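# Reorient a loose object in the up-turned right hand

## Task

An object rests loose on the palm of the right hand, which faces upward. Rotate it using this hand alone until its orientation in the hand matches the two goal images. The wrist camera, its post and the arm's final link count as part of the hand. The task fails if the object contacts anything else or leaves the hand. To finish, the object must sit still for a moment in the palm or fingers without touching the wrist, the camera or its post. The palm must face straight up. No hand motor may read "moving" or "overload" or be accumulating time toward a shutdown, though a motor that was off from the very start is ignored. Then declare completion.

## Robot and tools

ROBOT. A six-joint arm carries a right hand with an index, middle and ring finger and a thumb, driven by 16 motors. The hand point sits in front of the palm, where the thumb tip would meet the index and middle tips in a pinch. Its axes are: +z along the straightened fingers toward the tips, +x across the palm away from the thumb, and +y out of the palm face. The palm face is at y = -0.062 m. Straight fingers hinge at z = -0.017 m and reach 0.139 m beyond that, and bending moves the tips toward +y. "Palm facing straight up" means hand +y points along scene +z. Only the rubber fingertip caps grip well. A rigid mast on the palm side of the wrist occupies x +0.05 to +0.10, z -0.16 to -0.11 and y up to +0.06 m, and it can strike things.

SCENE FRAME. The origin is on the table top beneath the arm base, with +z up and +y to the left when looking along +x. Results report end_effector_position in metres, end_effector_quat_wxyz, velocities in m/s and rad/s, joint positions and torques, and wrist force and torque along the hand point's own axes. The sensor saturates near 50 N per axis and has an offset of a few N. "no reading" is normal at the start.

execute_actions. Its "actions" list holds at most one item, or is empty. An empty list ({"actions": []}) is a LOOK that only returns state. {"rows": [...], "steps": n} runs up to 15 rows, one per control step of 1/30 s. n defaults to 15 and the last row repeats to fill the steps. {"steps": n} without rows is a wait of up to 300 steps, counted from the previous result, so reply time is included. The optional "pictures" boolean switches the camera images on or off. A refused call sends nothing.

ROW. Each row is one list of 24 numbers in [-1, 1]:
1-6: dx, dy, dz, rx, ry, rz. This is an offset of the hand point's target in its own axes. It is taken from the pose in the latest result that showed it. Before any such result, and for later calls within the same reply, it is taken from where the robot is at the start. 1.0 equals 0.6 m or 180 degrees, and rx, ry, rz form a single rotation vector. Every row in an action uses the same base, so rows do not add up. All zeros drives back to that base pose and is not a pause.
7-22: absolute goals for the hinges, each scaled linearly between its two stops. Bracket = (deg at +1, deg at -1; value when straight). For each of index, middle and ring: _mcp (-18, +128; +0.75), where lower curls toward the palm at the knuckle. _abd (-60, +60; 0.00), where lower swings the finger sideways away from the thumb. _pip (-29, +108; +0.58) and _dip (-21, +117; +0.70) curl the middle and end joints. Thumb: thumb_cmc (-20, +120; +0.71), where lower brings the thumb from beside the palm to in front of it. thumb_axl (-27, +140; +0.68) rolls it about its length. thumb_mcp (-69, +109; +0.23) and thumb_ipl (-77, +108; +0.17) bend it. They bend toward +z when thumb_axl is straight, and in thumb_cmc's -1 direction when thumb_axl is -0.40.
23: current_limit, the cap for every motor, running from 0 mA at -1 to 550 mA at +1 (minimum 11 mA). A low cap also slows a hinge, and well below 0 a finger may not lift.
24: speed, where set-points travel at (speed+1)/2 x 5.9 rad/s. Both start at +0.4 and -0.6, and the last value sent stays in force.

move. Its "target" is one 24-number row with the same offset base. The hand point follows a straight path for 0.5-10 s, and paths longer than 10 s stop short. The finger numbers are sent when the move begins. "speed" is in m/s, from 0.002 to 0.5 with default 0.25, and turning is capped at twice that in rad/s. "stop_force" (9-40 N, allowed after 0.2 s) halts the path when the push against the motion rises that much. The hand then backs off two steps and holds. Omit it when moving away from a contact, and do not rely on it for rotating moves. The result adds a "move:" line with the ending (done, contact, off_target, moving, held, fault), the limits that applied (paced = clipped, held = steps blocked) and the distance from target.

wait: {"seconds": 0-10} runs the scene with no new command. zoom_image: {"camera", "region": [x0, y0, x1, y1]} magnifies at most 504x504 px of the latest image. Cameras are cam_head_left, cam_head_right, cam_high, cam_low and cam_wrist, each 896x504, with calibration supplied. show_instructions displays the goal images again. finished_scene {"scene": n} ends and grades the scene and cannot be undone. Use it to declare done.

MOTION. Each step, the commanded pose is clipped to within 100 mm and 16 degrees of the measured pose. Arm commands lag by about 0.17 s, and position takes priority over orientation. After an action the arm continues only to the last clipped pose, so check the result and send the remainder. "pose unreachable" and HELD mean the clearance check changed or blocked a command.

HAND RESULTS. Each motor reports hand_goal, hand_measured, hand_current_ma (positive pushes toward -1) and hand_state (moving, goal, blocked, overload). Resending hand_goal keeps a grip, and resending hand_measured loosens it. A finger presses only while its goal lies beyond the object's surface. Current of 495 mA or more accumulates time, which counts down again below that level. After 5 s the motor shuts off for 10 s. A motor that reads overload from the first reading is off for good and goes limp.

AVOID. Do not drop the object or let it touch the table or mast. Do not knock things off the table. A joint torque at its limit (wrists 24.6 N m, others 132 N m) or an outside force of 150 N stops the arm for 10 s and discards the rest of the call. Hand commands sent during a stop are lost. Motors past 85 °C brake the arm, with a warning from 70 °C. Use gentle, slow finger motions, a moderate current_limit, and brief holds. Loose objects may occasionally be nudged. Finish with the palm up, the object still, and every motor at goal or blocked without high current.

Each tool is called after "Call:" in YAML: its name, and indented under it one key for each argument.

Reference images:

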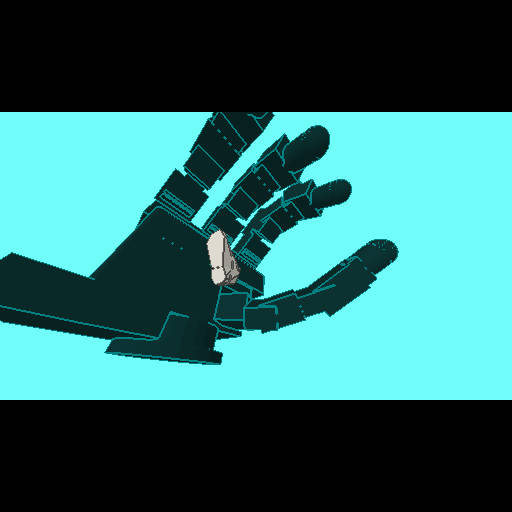

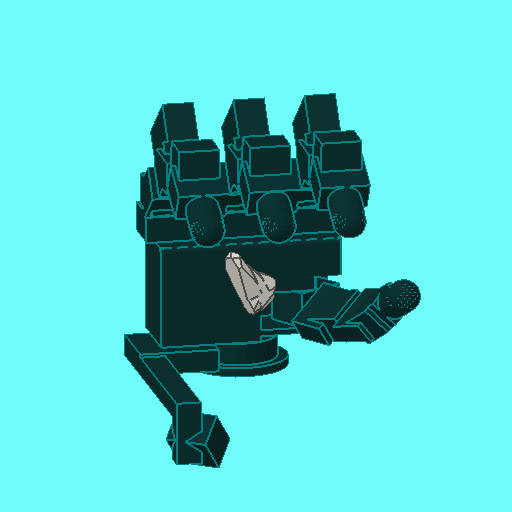

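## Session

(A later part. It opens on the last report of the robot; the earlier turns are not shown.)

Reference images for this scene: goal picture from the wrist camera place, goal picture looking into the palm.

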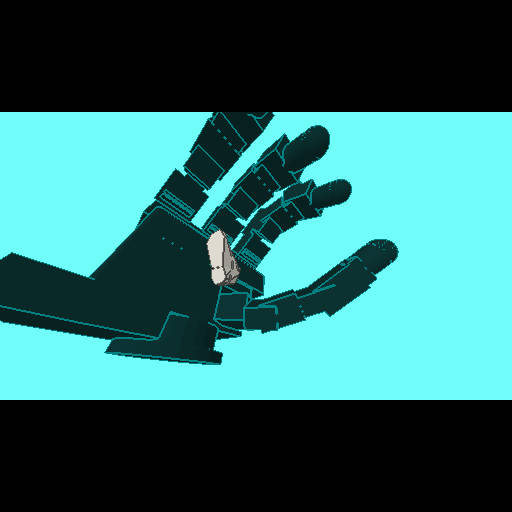

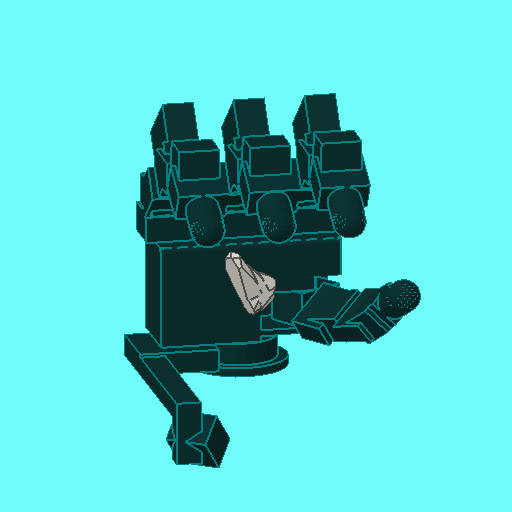

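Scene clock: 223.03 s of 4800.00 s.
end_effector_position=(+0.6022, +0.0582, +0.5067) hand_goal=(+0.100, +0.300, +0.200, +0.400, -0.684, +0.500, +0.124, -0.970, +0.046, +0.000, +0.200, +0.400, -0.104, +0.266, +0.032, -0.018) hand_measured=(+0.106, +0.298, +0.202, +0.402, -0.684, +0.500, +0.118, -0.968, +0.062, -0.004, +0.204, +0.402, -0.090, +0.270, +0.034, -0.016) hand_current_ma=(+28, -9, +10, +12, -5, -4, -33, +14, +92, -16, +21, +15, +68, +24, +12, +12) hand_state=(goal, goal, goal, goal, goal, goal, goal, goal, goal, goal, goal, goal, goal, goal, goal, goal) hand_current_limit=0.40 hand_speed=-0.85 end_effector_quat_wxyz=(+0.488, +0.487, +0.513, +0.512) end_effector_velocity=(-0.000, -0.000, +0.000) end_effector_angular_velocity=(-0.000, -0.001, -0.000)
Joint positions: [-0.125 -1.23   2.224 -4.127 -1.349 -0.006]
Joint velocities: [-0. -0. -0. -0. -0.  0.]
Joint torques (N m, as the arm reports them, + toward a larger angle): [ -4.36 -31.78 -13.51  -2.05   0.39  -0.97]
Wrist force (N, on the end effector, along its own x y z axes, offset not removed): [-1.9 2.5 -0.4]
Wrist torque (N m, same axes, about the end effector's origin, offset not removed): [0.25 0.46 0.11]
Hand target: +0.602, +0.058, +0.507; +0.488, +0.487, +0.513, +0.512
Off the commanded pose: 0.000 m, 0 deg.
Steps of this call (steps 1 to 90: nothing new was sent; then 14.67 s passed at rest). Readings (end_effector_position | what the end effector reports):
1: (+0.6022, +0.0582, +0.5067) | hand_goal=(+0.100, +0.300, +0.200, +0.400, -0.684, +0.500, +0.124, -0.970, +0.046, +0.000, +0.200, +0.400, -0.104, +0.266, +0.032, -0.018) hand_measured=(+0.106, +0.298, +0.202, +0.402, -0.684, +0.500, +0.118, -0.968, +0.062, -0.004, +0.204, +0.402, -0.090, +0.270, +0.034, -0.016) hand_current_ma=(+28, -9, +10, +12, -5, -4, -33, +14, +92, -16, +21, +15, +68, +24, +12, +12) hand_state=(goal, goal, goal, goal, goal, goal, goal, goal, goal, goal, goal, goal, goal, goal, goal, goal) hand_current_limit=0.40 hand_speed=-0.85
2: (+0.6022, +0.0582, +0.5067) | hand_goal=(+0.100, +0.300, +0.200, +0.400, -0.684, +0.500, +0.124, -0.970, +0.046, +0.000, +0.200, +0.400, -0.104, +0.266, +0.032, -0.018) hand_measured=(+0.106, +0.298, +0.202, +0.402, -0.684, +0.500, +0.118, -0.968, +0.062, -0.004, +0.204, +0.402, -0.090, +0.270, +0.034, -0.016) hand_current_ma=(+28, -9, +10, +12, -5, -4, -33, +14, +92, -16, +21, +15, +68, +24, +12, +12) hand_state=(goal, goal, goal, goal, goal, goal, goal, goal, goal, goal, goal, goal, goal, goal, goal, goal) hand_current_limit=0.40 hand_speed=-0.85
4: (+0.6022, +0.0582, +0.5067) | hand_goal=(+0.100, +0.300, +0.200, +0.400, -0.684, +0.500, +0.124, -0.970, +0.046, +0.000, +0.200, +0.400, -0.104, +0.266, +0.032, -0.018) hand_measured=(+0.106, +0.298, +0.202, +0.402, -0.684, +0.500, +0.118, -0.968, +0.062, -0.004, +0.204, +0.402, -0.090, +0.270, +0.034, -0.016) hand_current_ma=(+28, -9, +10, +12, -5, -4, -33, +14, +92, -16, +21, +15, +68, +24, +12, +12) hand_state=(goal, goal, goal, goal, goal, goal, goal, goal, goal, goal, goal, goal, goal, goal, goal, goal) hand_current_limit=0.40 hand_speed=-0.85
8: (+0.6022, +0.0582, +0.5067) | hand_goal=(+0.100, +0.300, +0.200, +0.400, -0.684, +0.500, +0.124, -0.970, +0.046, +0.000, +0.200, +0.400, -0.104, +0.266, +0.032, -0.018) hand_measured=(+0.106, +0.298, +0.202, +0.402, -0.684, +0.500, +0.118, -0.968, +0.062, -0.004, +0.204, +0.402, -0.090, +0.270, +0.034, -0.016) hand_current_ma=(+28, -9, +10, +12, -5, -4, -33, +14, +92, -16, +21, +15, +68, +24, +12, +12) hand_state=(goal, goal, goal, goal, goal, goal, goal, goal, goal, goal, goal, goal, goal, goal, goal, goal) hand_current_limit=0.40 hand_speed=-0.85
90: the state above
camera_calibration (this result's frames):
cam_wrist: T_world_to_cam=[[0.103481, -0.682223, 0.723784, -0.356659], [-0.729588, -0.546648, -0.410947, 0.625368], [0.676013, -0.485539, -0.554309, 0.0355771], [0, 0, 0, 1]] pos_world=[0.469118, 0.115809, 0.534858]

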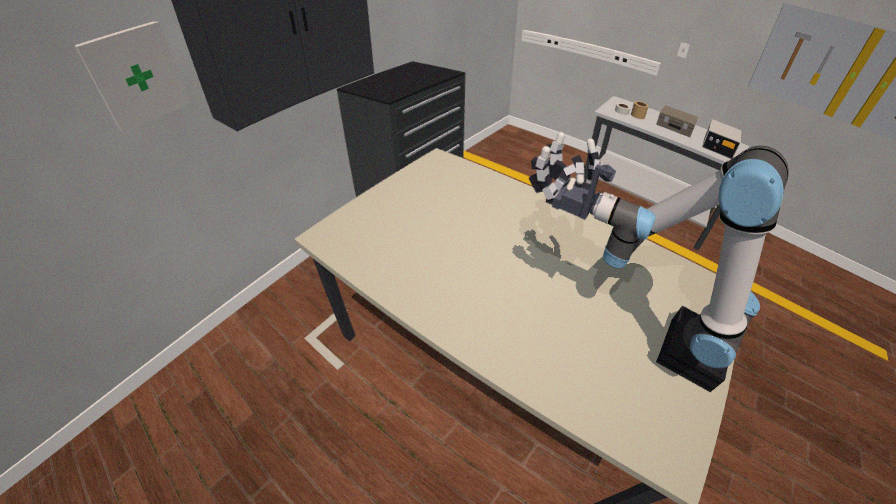

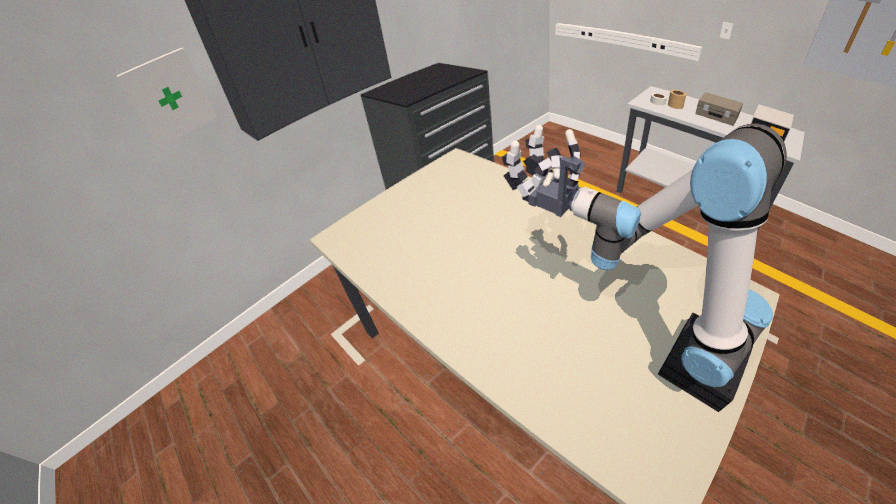

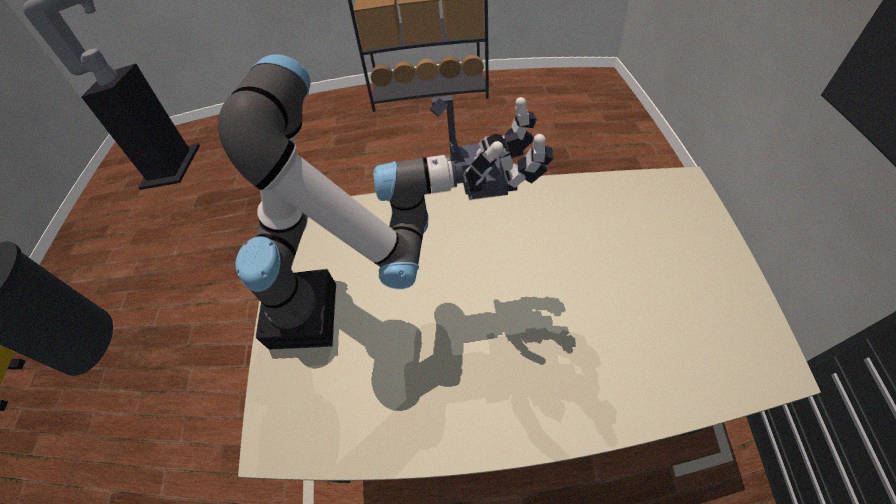

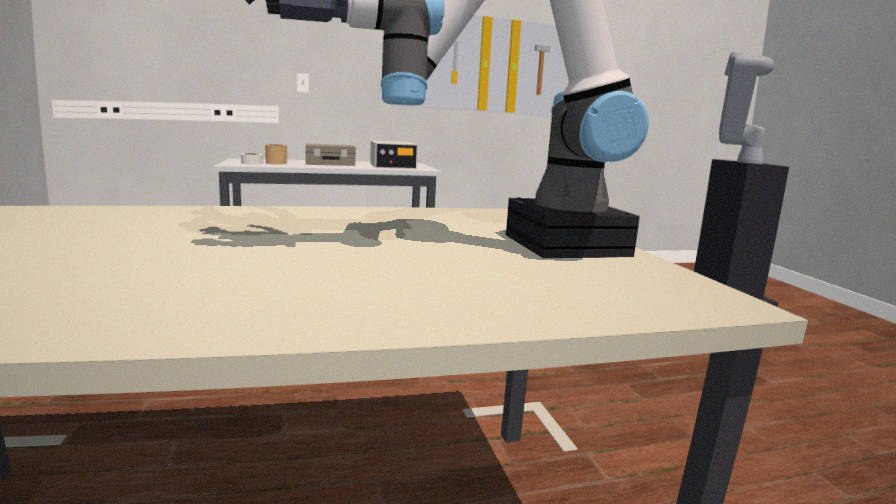

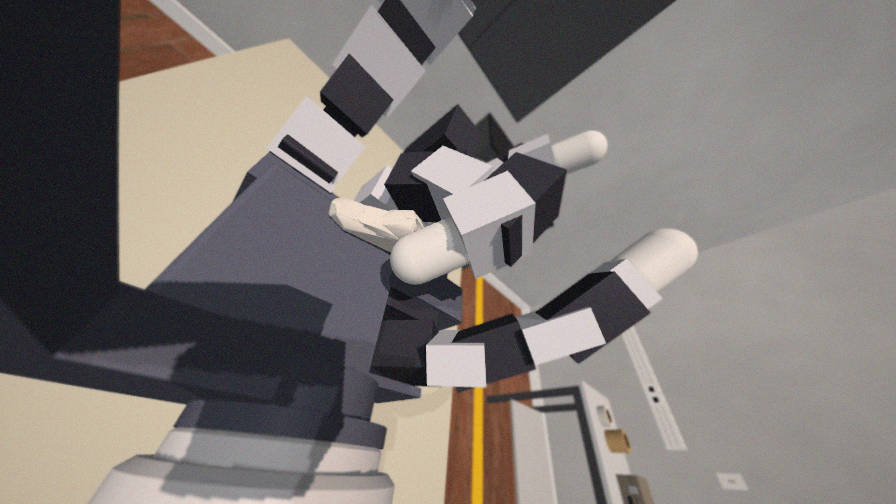

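Call:
move:
  target: [0,0,0,0,0,0, 0.1,0.3,0.2,0.4, -0.479,0,-0.356,-0.559, 0.046,0,0.2,0.4, -0.104,0.266,0.032,-0.018, 0.4,-0.8]

Call:
zoom_image:
  camera: "cam_wrist"
  region: [280,120,540,320]

Scene clock: 238.93 s of 4800.00 s.
end_effector_position=(+0.6022, +0.0582, +0.5067) hand_goal=(+0.100, +0.300, +0.200, +0.400, -0.478, +0.000, -0.356, -0.558, +0.046, +0.000, +0.200, +0.400, -0.104, +0.266, +0.032, -0.018) hand_measured=(+0.106, +0.298, +0.202, +0.402, -0.482, +0.004, -0.356, -0.560, +0.062, -0.004, +0.204, +0.402, -0.090, +0.270, +0.034, -0.016) hand_current_ma=(+28, -9, +10, +12, -25, +14, +2, -17, +92, -16, +21, +15, +68, +24, +12, +12) hand_state=(goal, goal, goal, goal, goal, goal, goal, goal, goal, goal, goal, goal, goal, goal, goal, goal) hand_current_limit=0.40 hand_speed=-0.80 end_effector_quat_wxyz=(+0.488, +0.487, +0.513, +0.512) end_effector_velocity=(-0.000, -0.000, +0.000) end_effector_angular_velocity=(-0.000, -0.001, -0.001)
Joint positions: [-0.125 -1.23   2.224 -4.127 -1.349 -0.006]
Joint velocities: [-0. -0. -0. -0. -0.  0.]
Joint torques (N m, as the arm reports them, + toward a larger angle): [ -4.17 -31.79 -13.73  -2.1    0.43  -0.88]
Wrist force (N, on the end effector, along its own x y z axes, offset not removed): [-2.3 1.3 0.7]
Wrist torque (N m, same axes, about the end effector's origin, offset not removed): [-0.15 0.42 0.02]
Hand target: +0.602, +0.058, +0.507; +0.488, +0.487, +0.513, +0.512
Off the commanded pose: 0.000 m, 0 deg.
After step 90, 11.67 s passed at rest.
move: done
camera_calibration (this result's frames):
cam_wrist: T_world_to_cam=[[0.103481, -0.682223, 0.723784, -0.356659], [-0.729588, -0.546648, -0.410947, 0.625368], [0.676013, -0.485539, -0.554309, 0.0355771], [0, 0, 0, 1]] pos_world=[0.469118, 0.115809, 0.534858]

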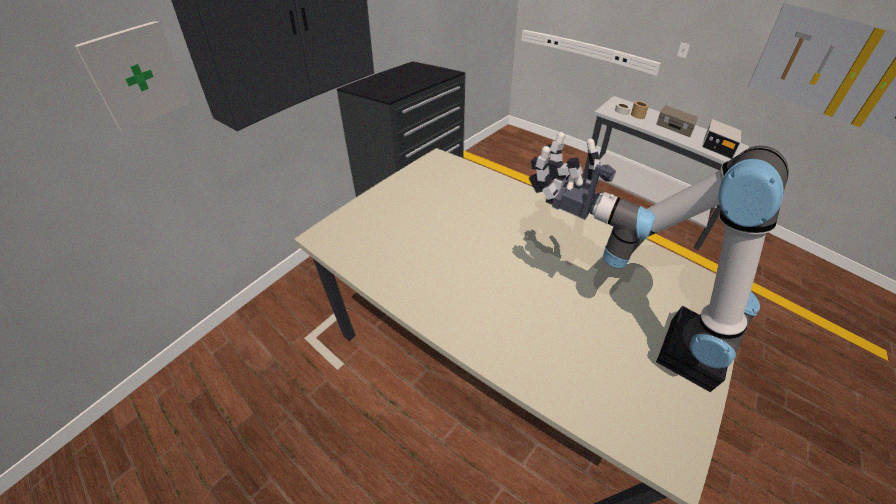

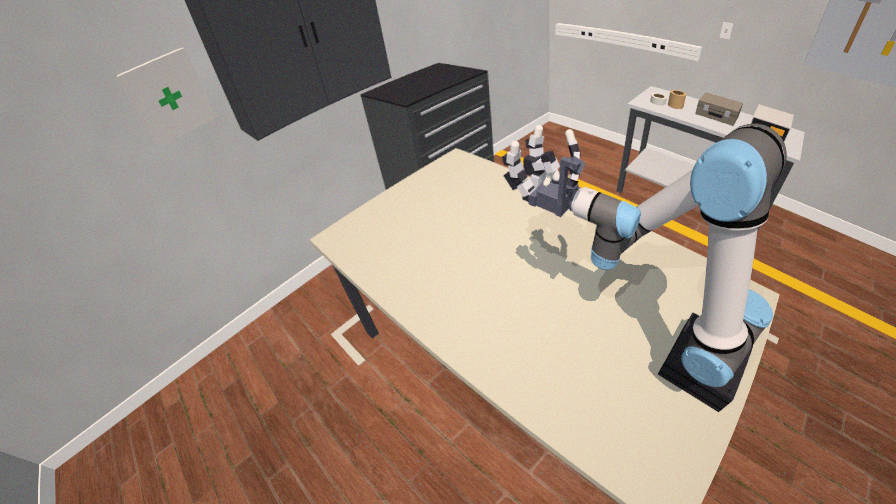

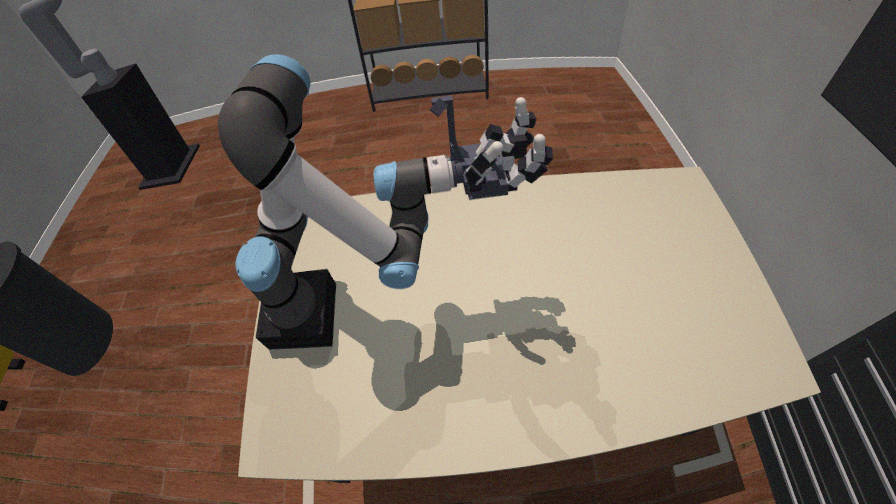

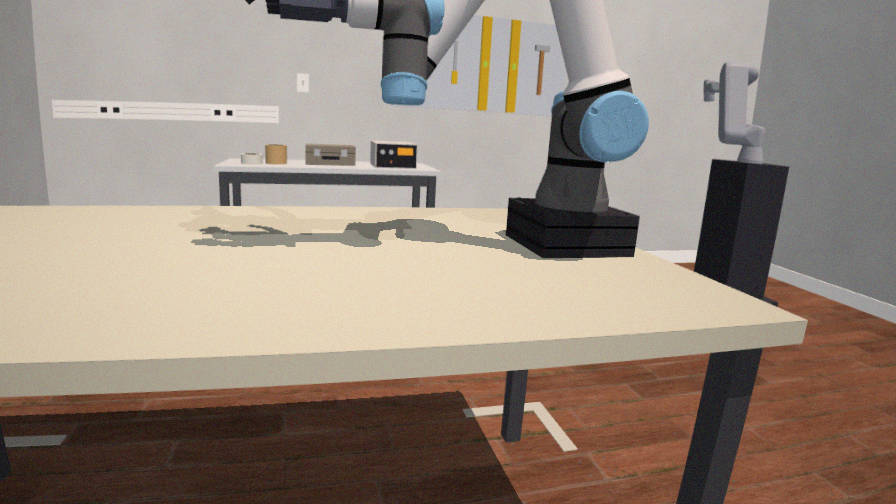

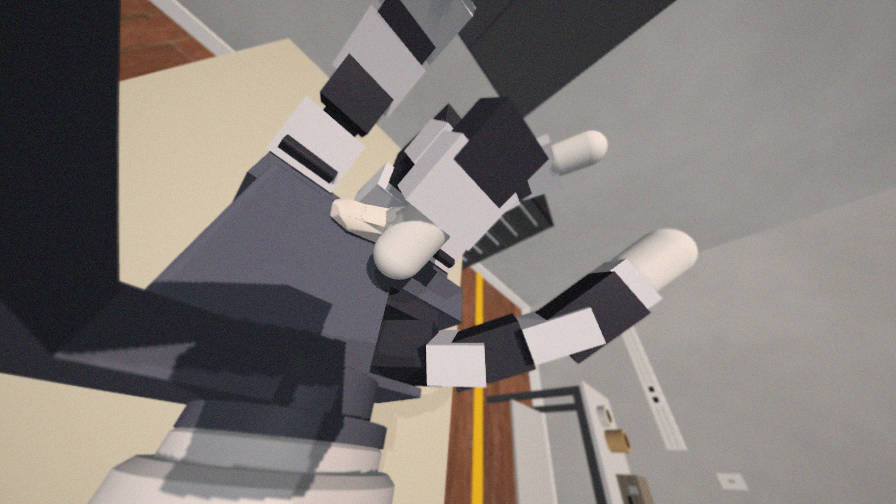

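Region (280, 120, 540, 320) of cam_wrist's 896x504 image, scaled by 1.938, with more detail than that image has; it fills the top 388 rows of this view, and the rest is white.

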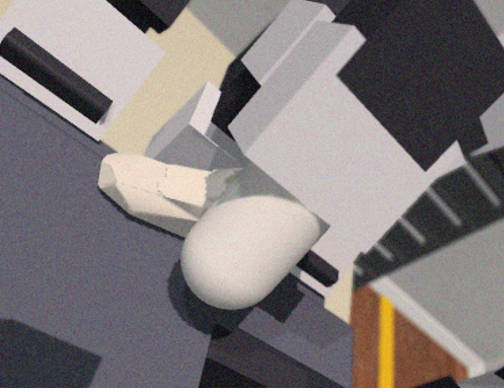

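Call:
move:
  target: [0,0,0,0,0,0, 0.1,0.3,0.2,0.4, -0.342,0,-0.488,-0.61, 0.046,0,0.2,0.4, -0.104,0.266,0.032,-0.018, 0.4,-0.9]

Call:
zoom_image:
  camera: "cam_wrist"
  region: [280,120,540,320]

Scene clock: 243.83 s of 4800.00 s.
end_effector_position=(+0.6022, +0.0582, +0.5067) hand_goal=(+0.100, +0.300, +0.200, +0.400, -0.342, +0.000, -0.488, -0.610, +0.046, +0.000, +0.200, +0.400, -0.104, +0.266, +0.032, -0.018) hand_measured=(+0.106, +0.298, +0.202, +0.402, -0.344, +0.004, -0.488, -0.608, +0.062, -0.004, +0.204, +0.402, -0.090, +0.270, +0.034, -0.016) hand_current_ma=(+28, -9, +10, +12, -13, +14, +1, +13, +92, -16, +21, +15, +68, +24, +12, +12) hand_state=(goal, goal, goal, goal, goal, goal, goal, goal, goal, goal, goal, goal, goal, goal, goal, goal) hand_current_limit=0.40 hand_speed=-0.90 end_effector_quat_wxyz=(+0.488, +0.487, +0.513, +0.512) end_effector_velocity=(-0.000, +0.000, +0.000) end_effector_angular_velocity=(-0.000, -0.000, +0.000)
Joint positions: [-0.125 -1.23   2.224 -4.127 -1.349 -0.006]
Joint velocities: [ 0.    -0.001  0.001 -0.     0.    -0.   ]
Joint torques (N m, as the arm reports them, + toward a larger angle): [ -4.41 -31.3  -13.84  -2.01   0.31  -0.91]
Wrist force (N, on the end effector, along its own x y z axes, offset not removed): [-1.1 1.2 -1.0]
Wrist torque (N m, same axes, about the end effector's origin, offset not removed): [0.08 0.31 0.14]
Hand target: +0.602, +0.058, +0.507; +0.488, +0.487, +0.513, +0.512
Off the commanded pose: 0.000 m, 0 deg.
After step 90, 1.07 s passed at rest.
move: done
camera_calibration (this result's frames):
cam_wrist: T_world_to_cam=[[0.103481, -0.682223, 0.723784, -0.356659], [-0.729588, -0.546648, -0.410947, 0.625368], [0.676013, -0.485539, -0.554309, 0.0355771], [0, 0, 0, 1]] pos_world=[0.469118, 0.115809, 0.534858]

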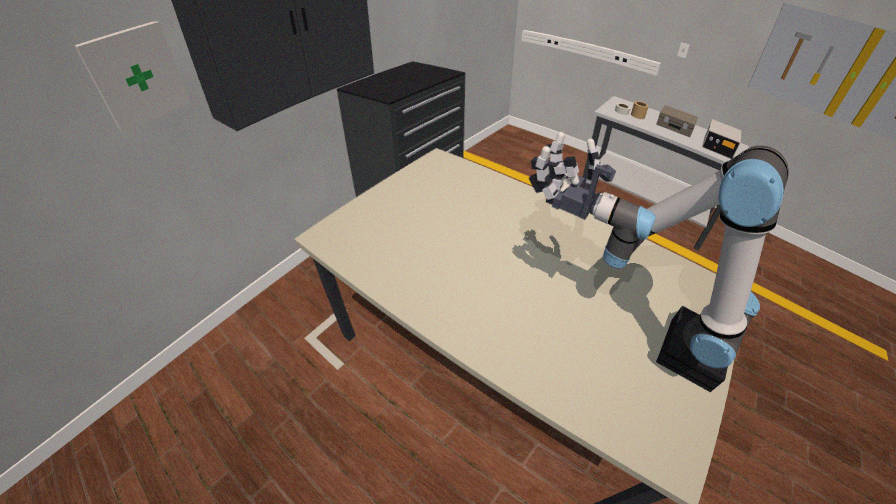

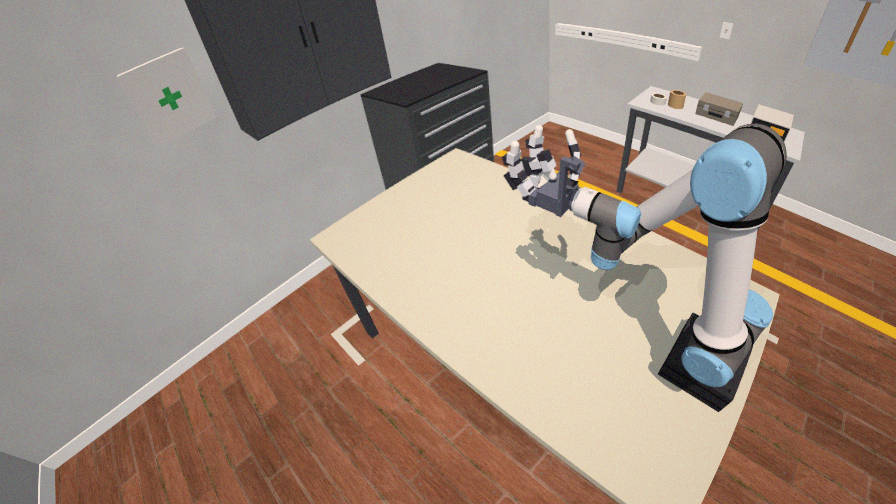

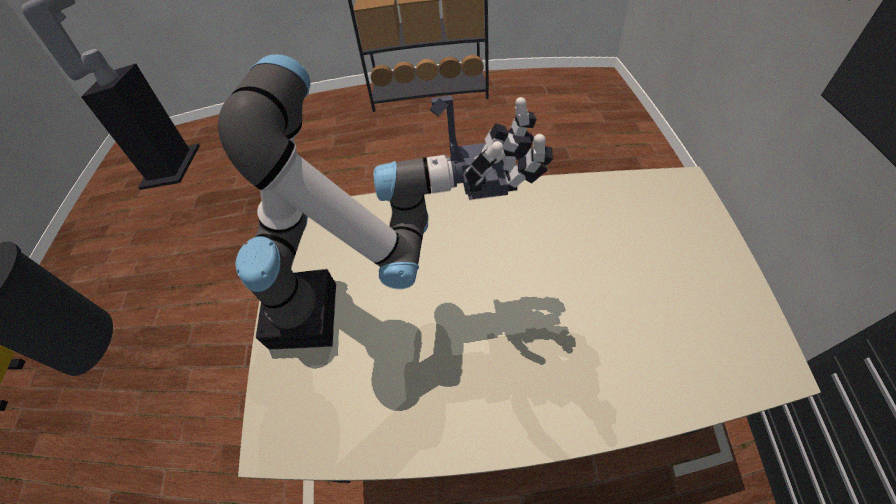

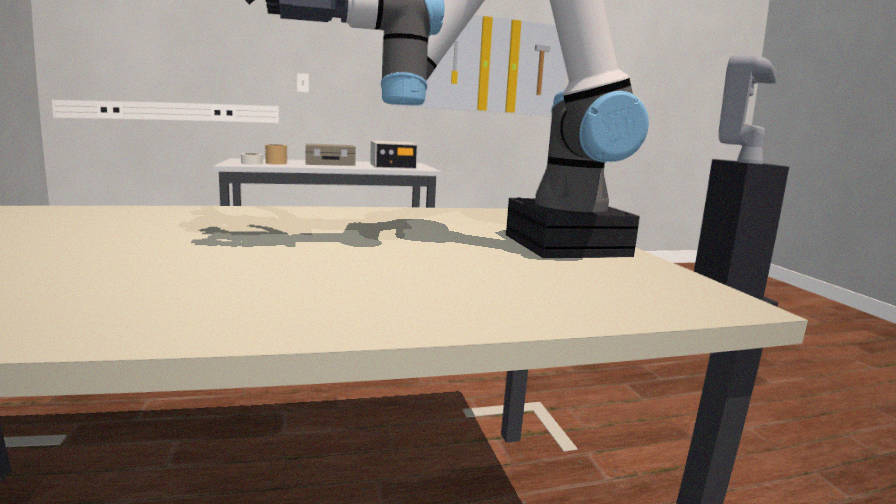

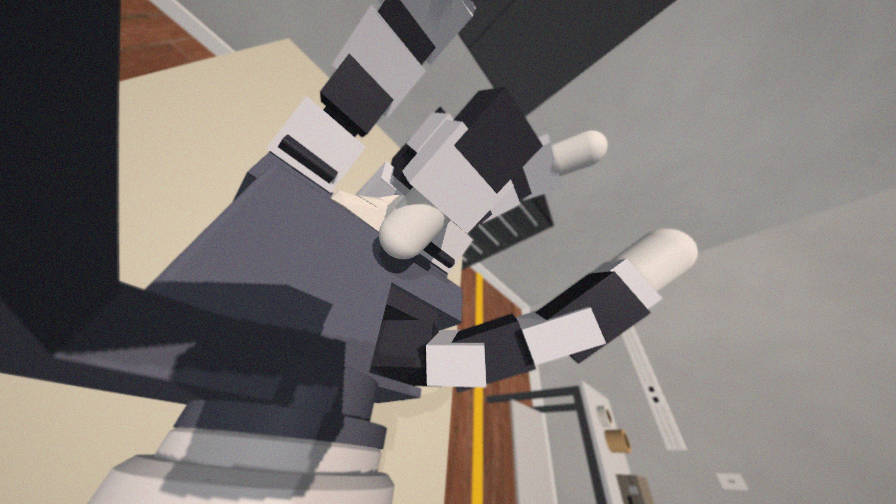

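Region (280, 120, 540, 320) of cam_wrist's 896x504 image, scaled by 1.938, with more detail than that image has; it fills the top 388 rows of this view, and the rest is white.

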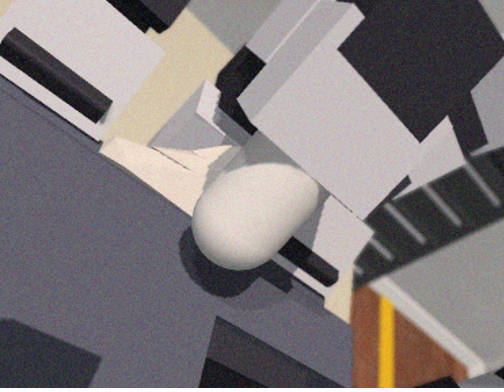

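Call:
move:
  target: [0,0,0,0,0,0, 0.1,0.0,0.2,0.4, -0.342,0,0.2,-0.2, 0.046,0,0.2,0.4, -0.104,0.266,0.032,-0.018, 0.4,-0.7]

Call:
move:
  target: [0,0,0,0,0,0, 0.1,0.0,0.2,0.4, 0.0,0,0.2,0.2, 0.046,0,0.2,0.4, -0.104,0.266,0.032,-0.018, 0.4,-0.85]

Call:
zoom_image:
  camera: "cam_wrist"
  region: [280,120,540,320]

Scene clock: 248.53 s of 4800.00 s.
end_effector_position=(+0.6022, +0.0582, +0.5067) hand_goal=(+0.100, +0.000, +0.200, +0.400, -0.342, +0.000, +0.200, -0.200, +0.046, +0.000, +0.200, +0.400, -0.104, +0.266, +0.032, -0.018) hand_measured=(+0.106, +0.004, +0.202, +0.402, -0.342, +0.004, +0.194, -0.204, +0.062, -0.004, +0.204, +0.402, -0.090, +0.270, +0.034, -0.016) hand_current_ma=(+28, +15, +10, +12, -5, +14, -28, -20, +92, -16, +21, +15, +68, +24, +12, +12) hand_state=(goal, goal, goal, goal, goal, goal, goal, goal, goal, goal, goal, goal, goal, goal, goal, goal) hand_current_limit=0.40 hand_speed=-0.70 end_effector_quat_wxyz=(+0.488, +0.487, +0.513, +0.512) end_effector_velocity=(-0.000, -0.000, -0.001) end_effector_angular_velocity=(+0.000, +0.001, -0.000)
Joint positions: [-0.125 -1.23   2.224 -4.127 -1.349 -0.006]
Joint velocities: [-0.    -0.     0.002 -0.    -0.     0.   ]
Joint torques (N m, as the arm reports them, + toward a larger angle): [ -4.4  -31.81 -14.14  -2.2    0.4   -0.89]
Wrist force (N, on the end effector, along its own x y z axes, offset not removed): [-2.7 2.8 -0.1]
Wrist torque (N m, same axes, about the end effector's origin, offset not removed): [0.29 0.68 0.05]
Hand target: +0.602, +0.058, +0.507; +0.488, +0.487, +0.513, +0.512
Off the commanded pose: 0.000 m, 0 deg.
After step 90, 0.50 s passed at rest.
move: done
camera_calibration (this result's frames):
cam_wrist: T_world_to_cam=[[0.103481, -0.682223, 0.723784, -0.356659], [-0.729588, -0.546648, -0.410947, 0.625368], [0.676013, -0.485539, -0.554309, 0.0355771], [0, 0, 0, 1]] pos_world=[0.469118, 0.115809, 0.534858]

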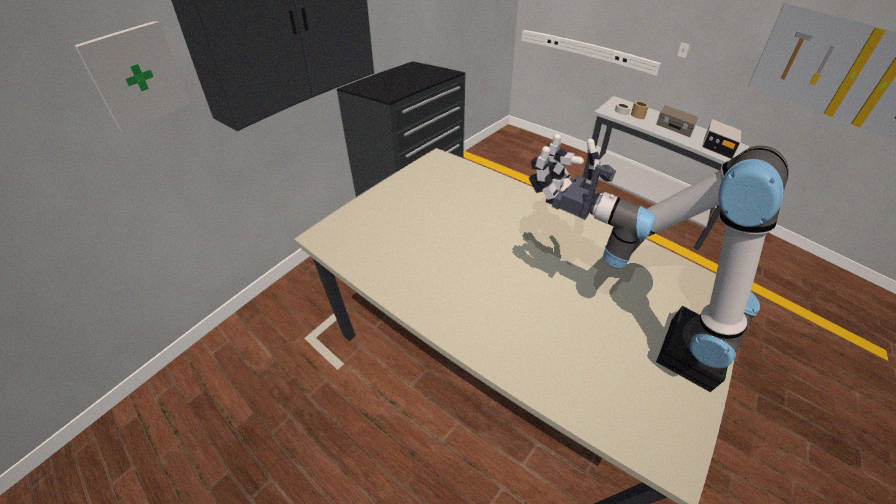

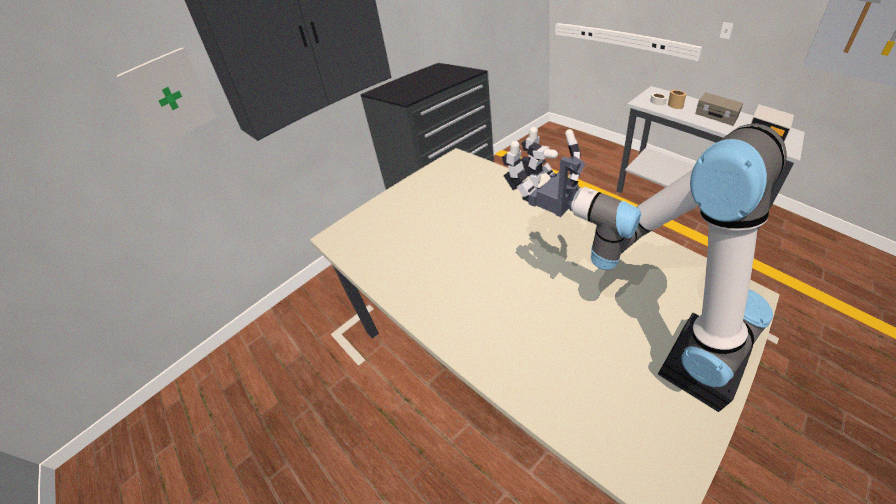

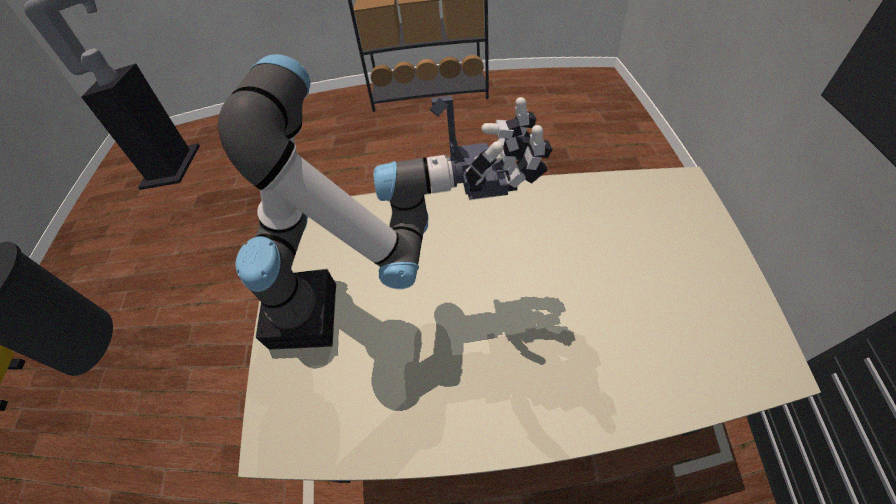

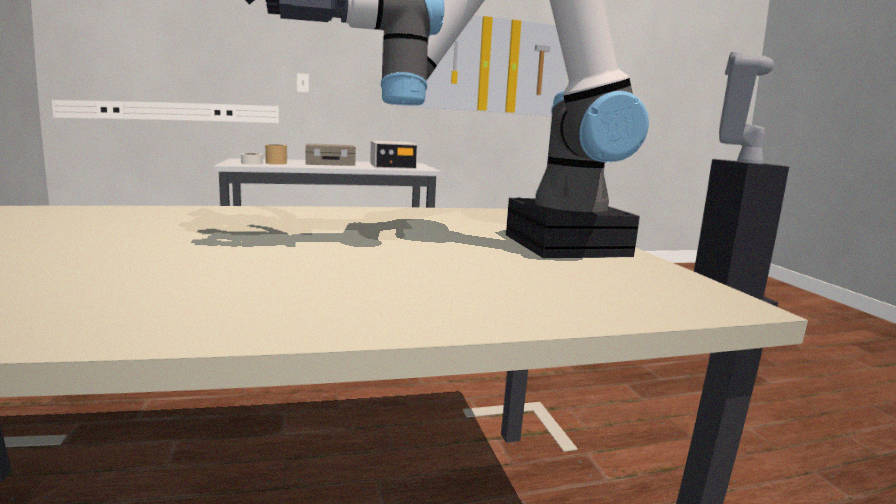

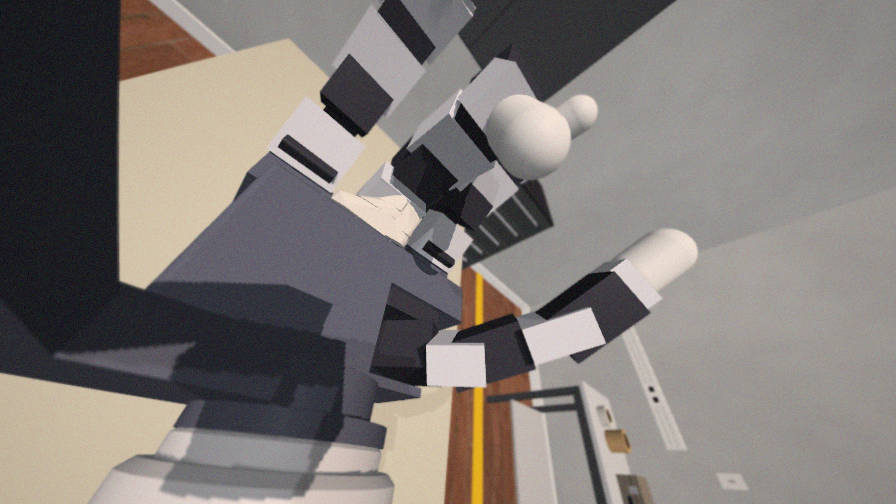

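Scene clock: 249.87 s of 4800.00 s.
end_effector_position=(+0.6022, +0.0582, +0.5067) hand_goal=(+0.100, +0.000, +0.200, +0.400, +0.000, +0.000, +0.200, +0.200, +0.046, +0.000, +0.200, +0.400, -0.104, +0.266, +0.032, -0.018) hand_measured=(+0.106, +0.004, +0.202, +0.402, +0.004, +0.004, +0.198, +0.198, +0.062, -0.004, +0.204, +0.402, -0.090, +0.270, +0.034, -0.016) hand_current_ma=(+29, +15, +10, +12, +22, +14, -13, -17, +92, -15, +21, +15, +68, +24, +12, +12) hand_state=(goal, goal, goal, goal, goal, goal, goal, goal, goal, goal, goal, goal, goal, goal, goal, goal) hand_current_limit=0.40 hand_speed=-0.85 end_effector_quat_wxyz=(+0.488, +0.487, +0.513, +0.512) end_effector_velocity=(-0.000, +0.000, +0.000) end_effector_angular_velocity=(+0.000, +0.000, +0.000)
Joint positions: [-0.125 -1.23   2.224 -4.127 -1.349 -0.006]
Joint velocities: [ 0.    -0.001  0.     0.001 -0.    -0.   ]
Joint torques (N m, as the arm reports them, + toward a larger angle): [ -4.48 -31.43 -13.54  -2.18   0.46  -0.9 ]
Wrist force (N, on the end effector, along its own x y z axes, offset not removed): [0.9 -0.9 -0.4]
Wrist torque (N m, same axes, about the end effector's origin, offset not removed): [-0.27 0.08 0.30]
Hand target: +0.602, +0.058, +0.507; +0.488, +0.487, +0.513, +0.512
Off the commanded pose: 0.000 m, 0 deg.
move: done
camera_calibration (this result's frames):
cam_wrist: T_world_to_cam=[[0.103481, -0.682223, 0.723784, -0.356659], [-0.729588, -0.546648, -0.410947, 0.625368], [0.676013, -0.485539, -0.554309, 0.0355771], [0, 0, 0, 1]] pos_world=[0.469118, 0.115809, 0.534858]

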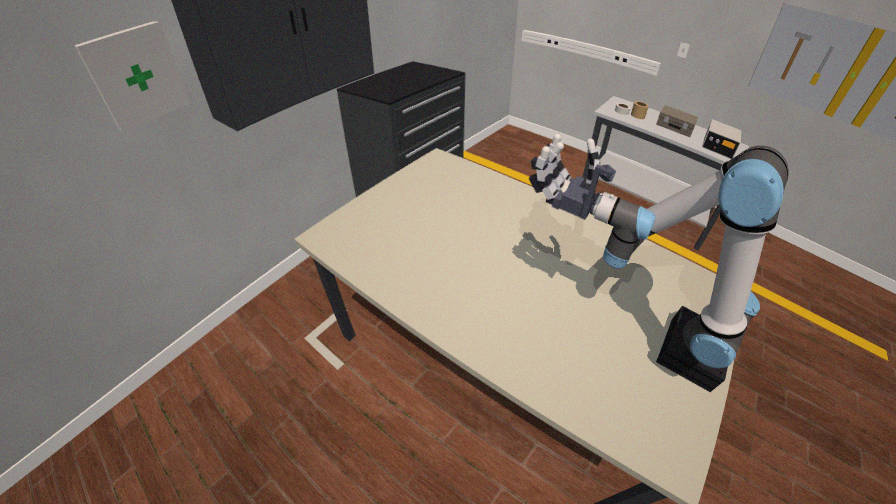

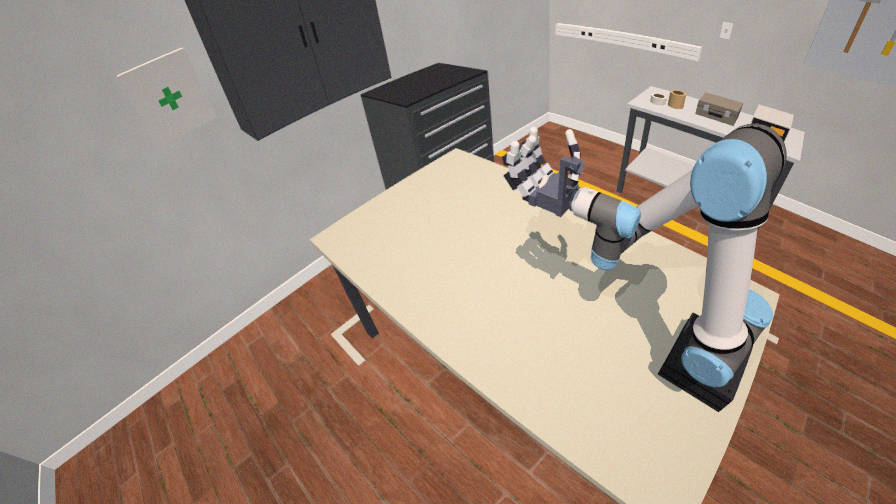

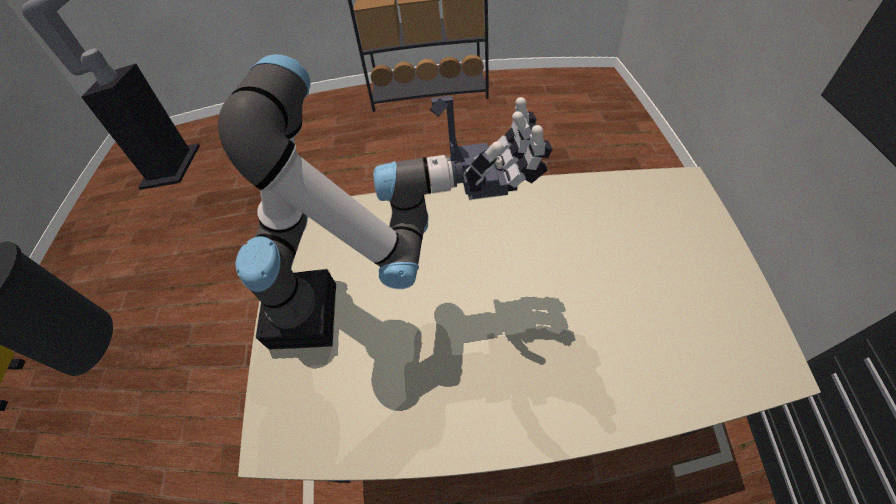

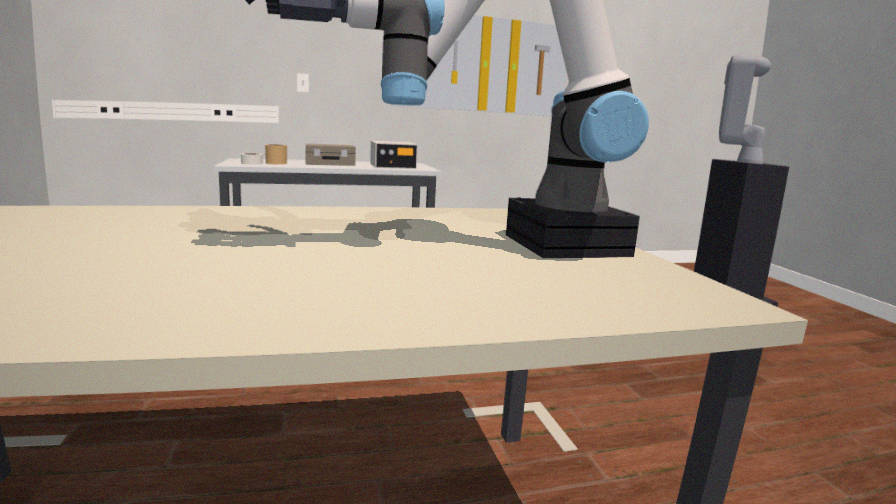

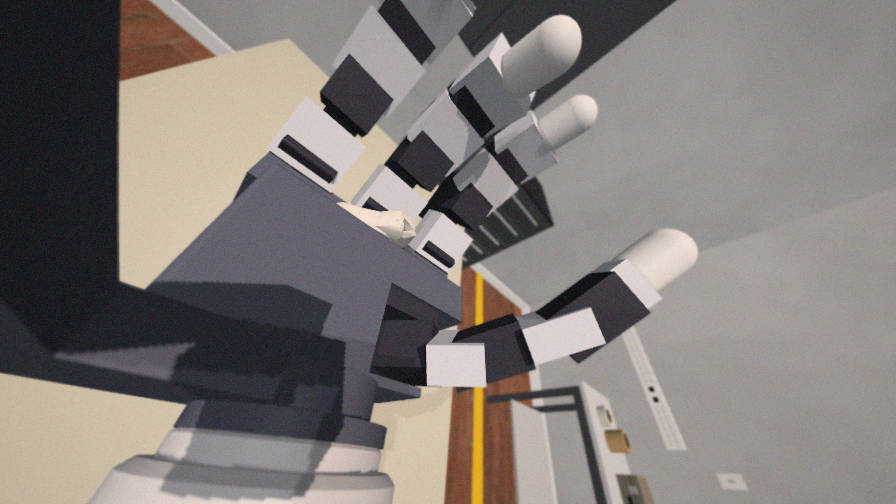

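Region (280, 120, 540, 320) of cam_wrist's 896x504 image, scaled by 1.938, with more detail than that image has; it fills the top 388 rows of this view, and the rest is white.

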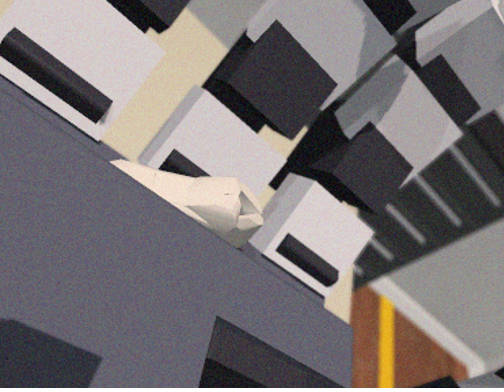

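Call:
zoom_image:
  camera: "cam_high"
  region: [450,110,570,200]

Call:
zoom_image:
  camera: "cam_head_left"
  region: [520,130,630,225]

Region (450, 110, 570, 200) of cam_high's 896x504 image, scaled by 4.200, with more detail than that image has; it fills the top 378 rows of this view, and the rest is white.

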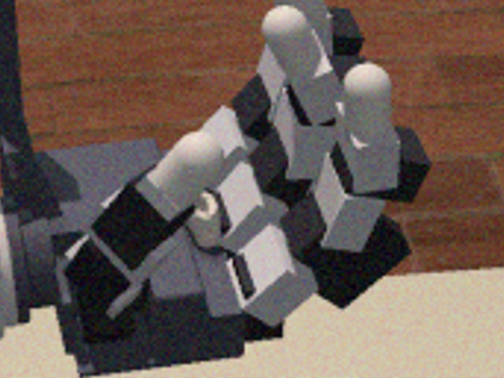

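Region (520, 130, 630, 225) of cam_head_left's 896x504 image, scaled by 4.582, with more detail than that image has; it fills the top 435 rows of this view, and the rest is white.

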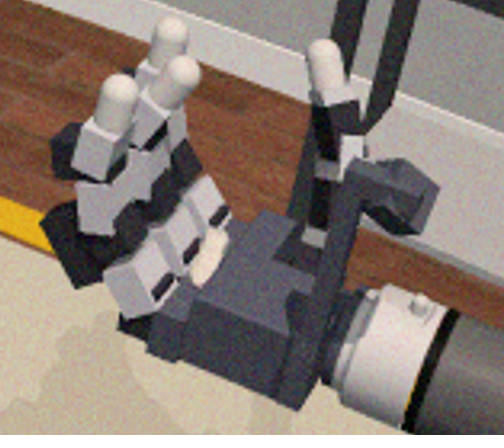

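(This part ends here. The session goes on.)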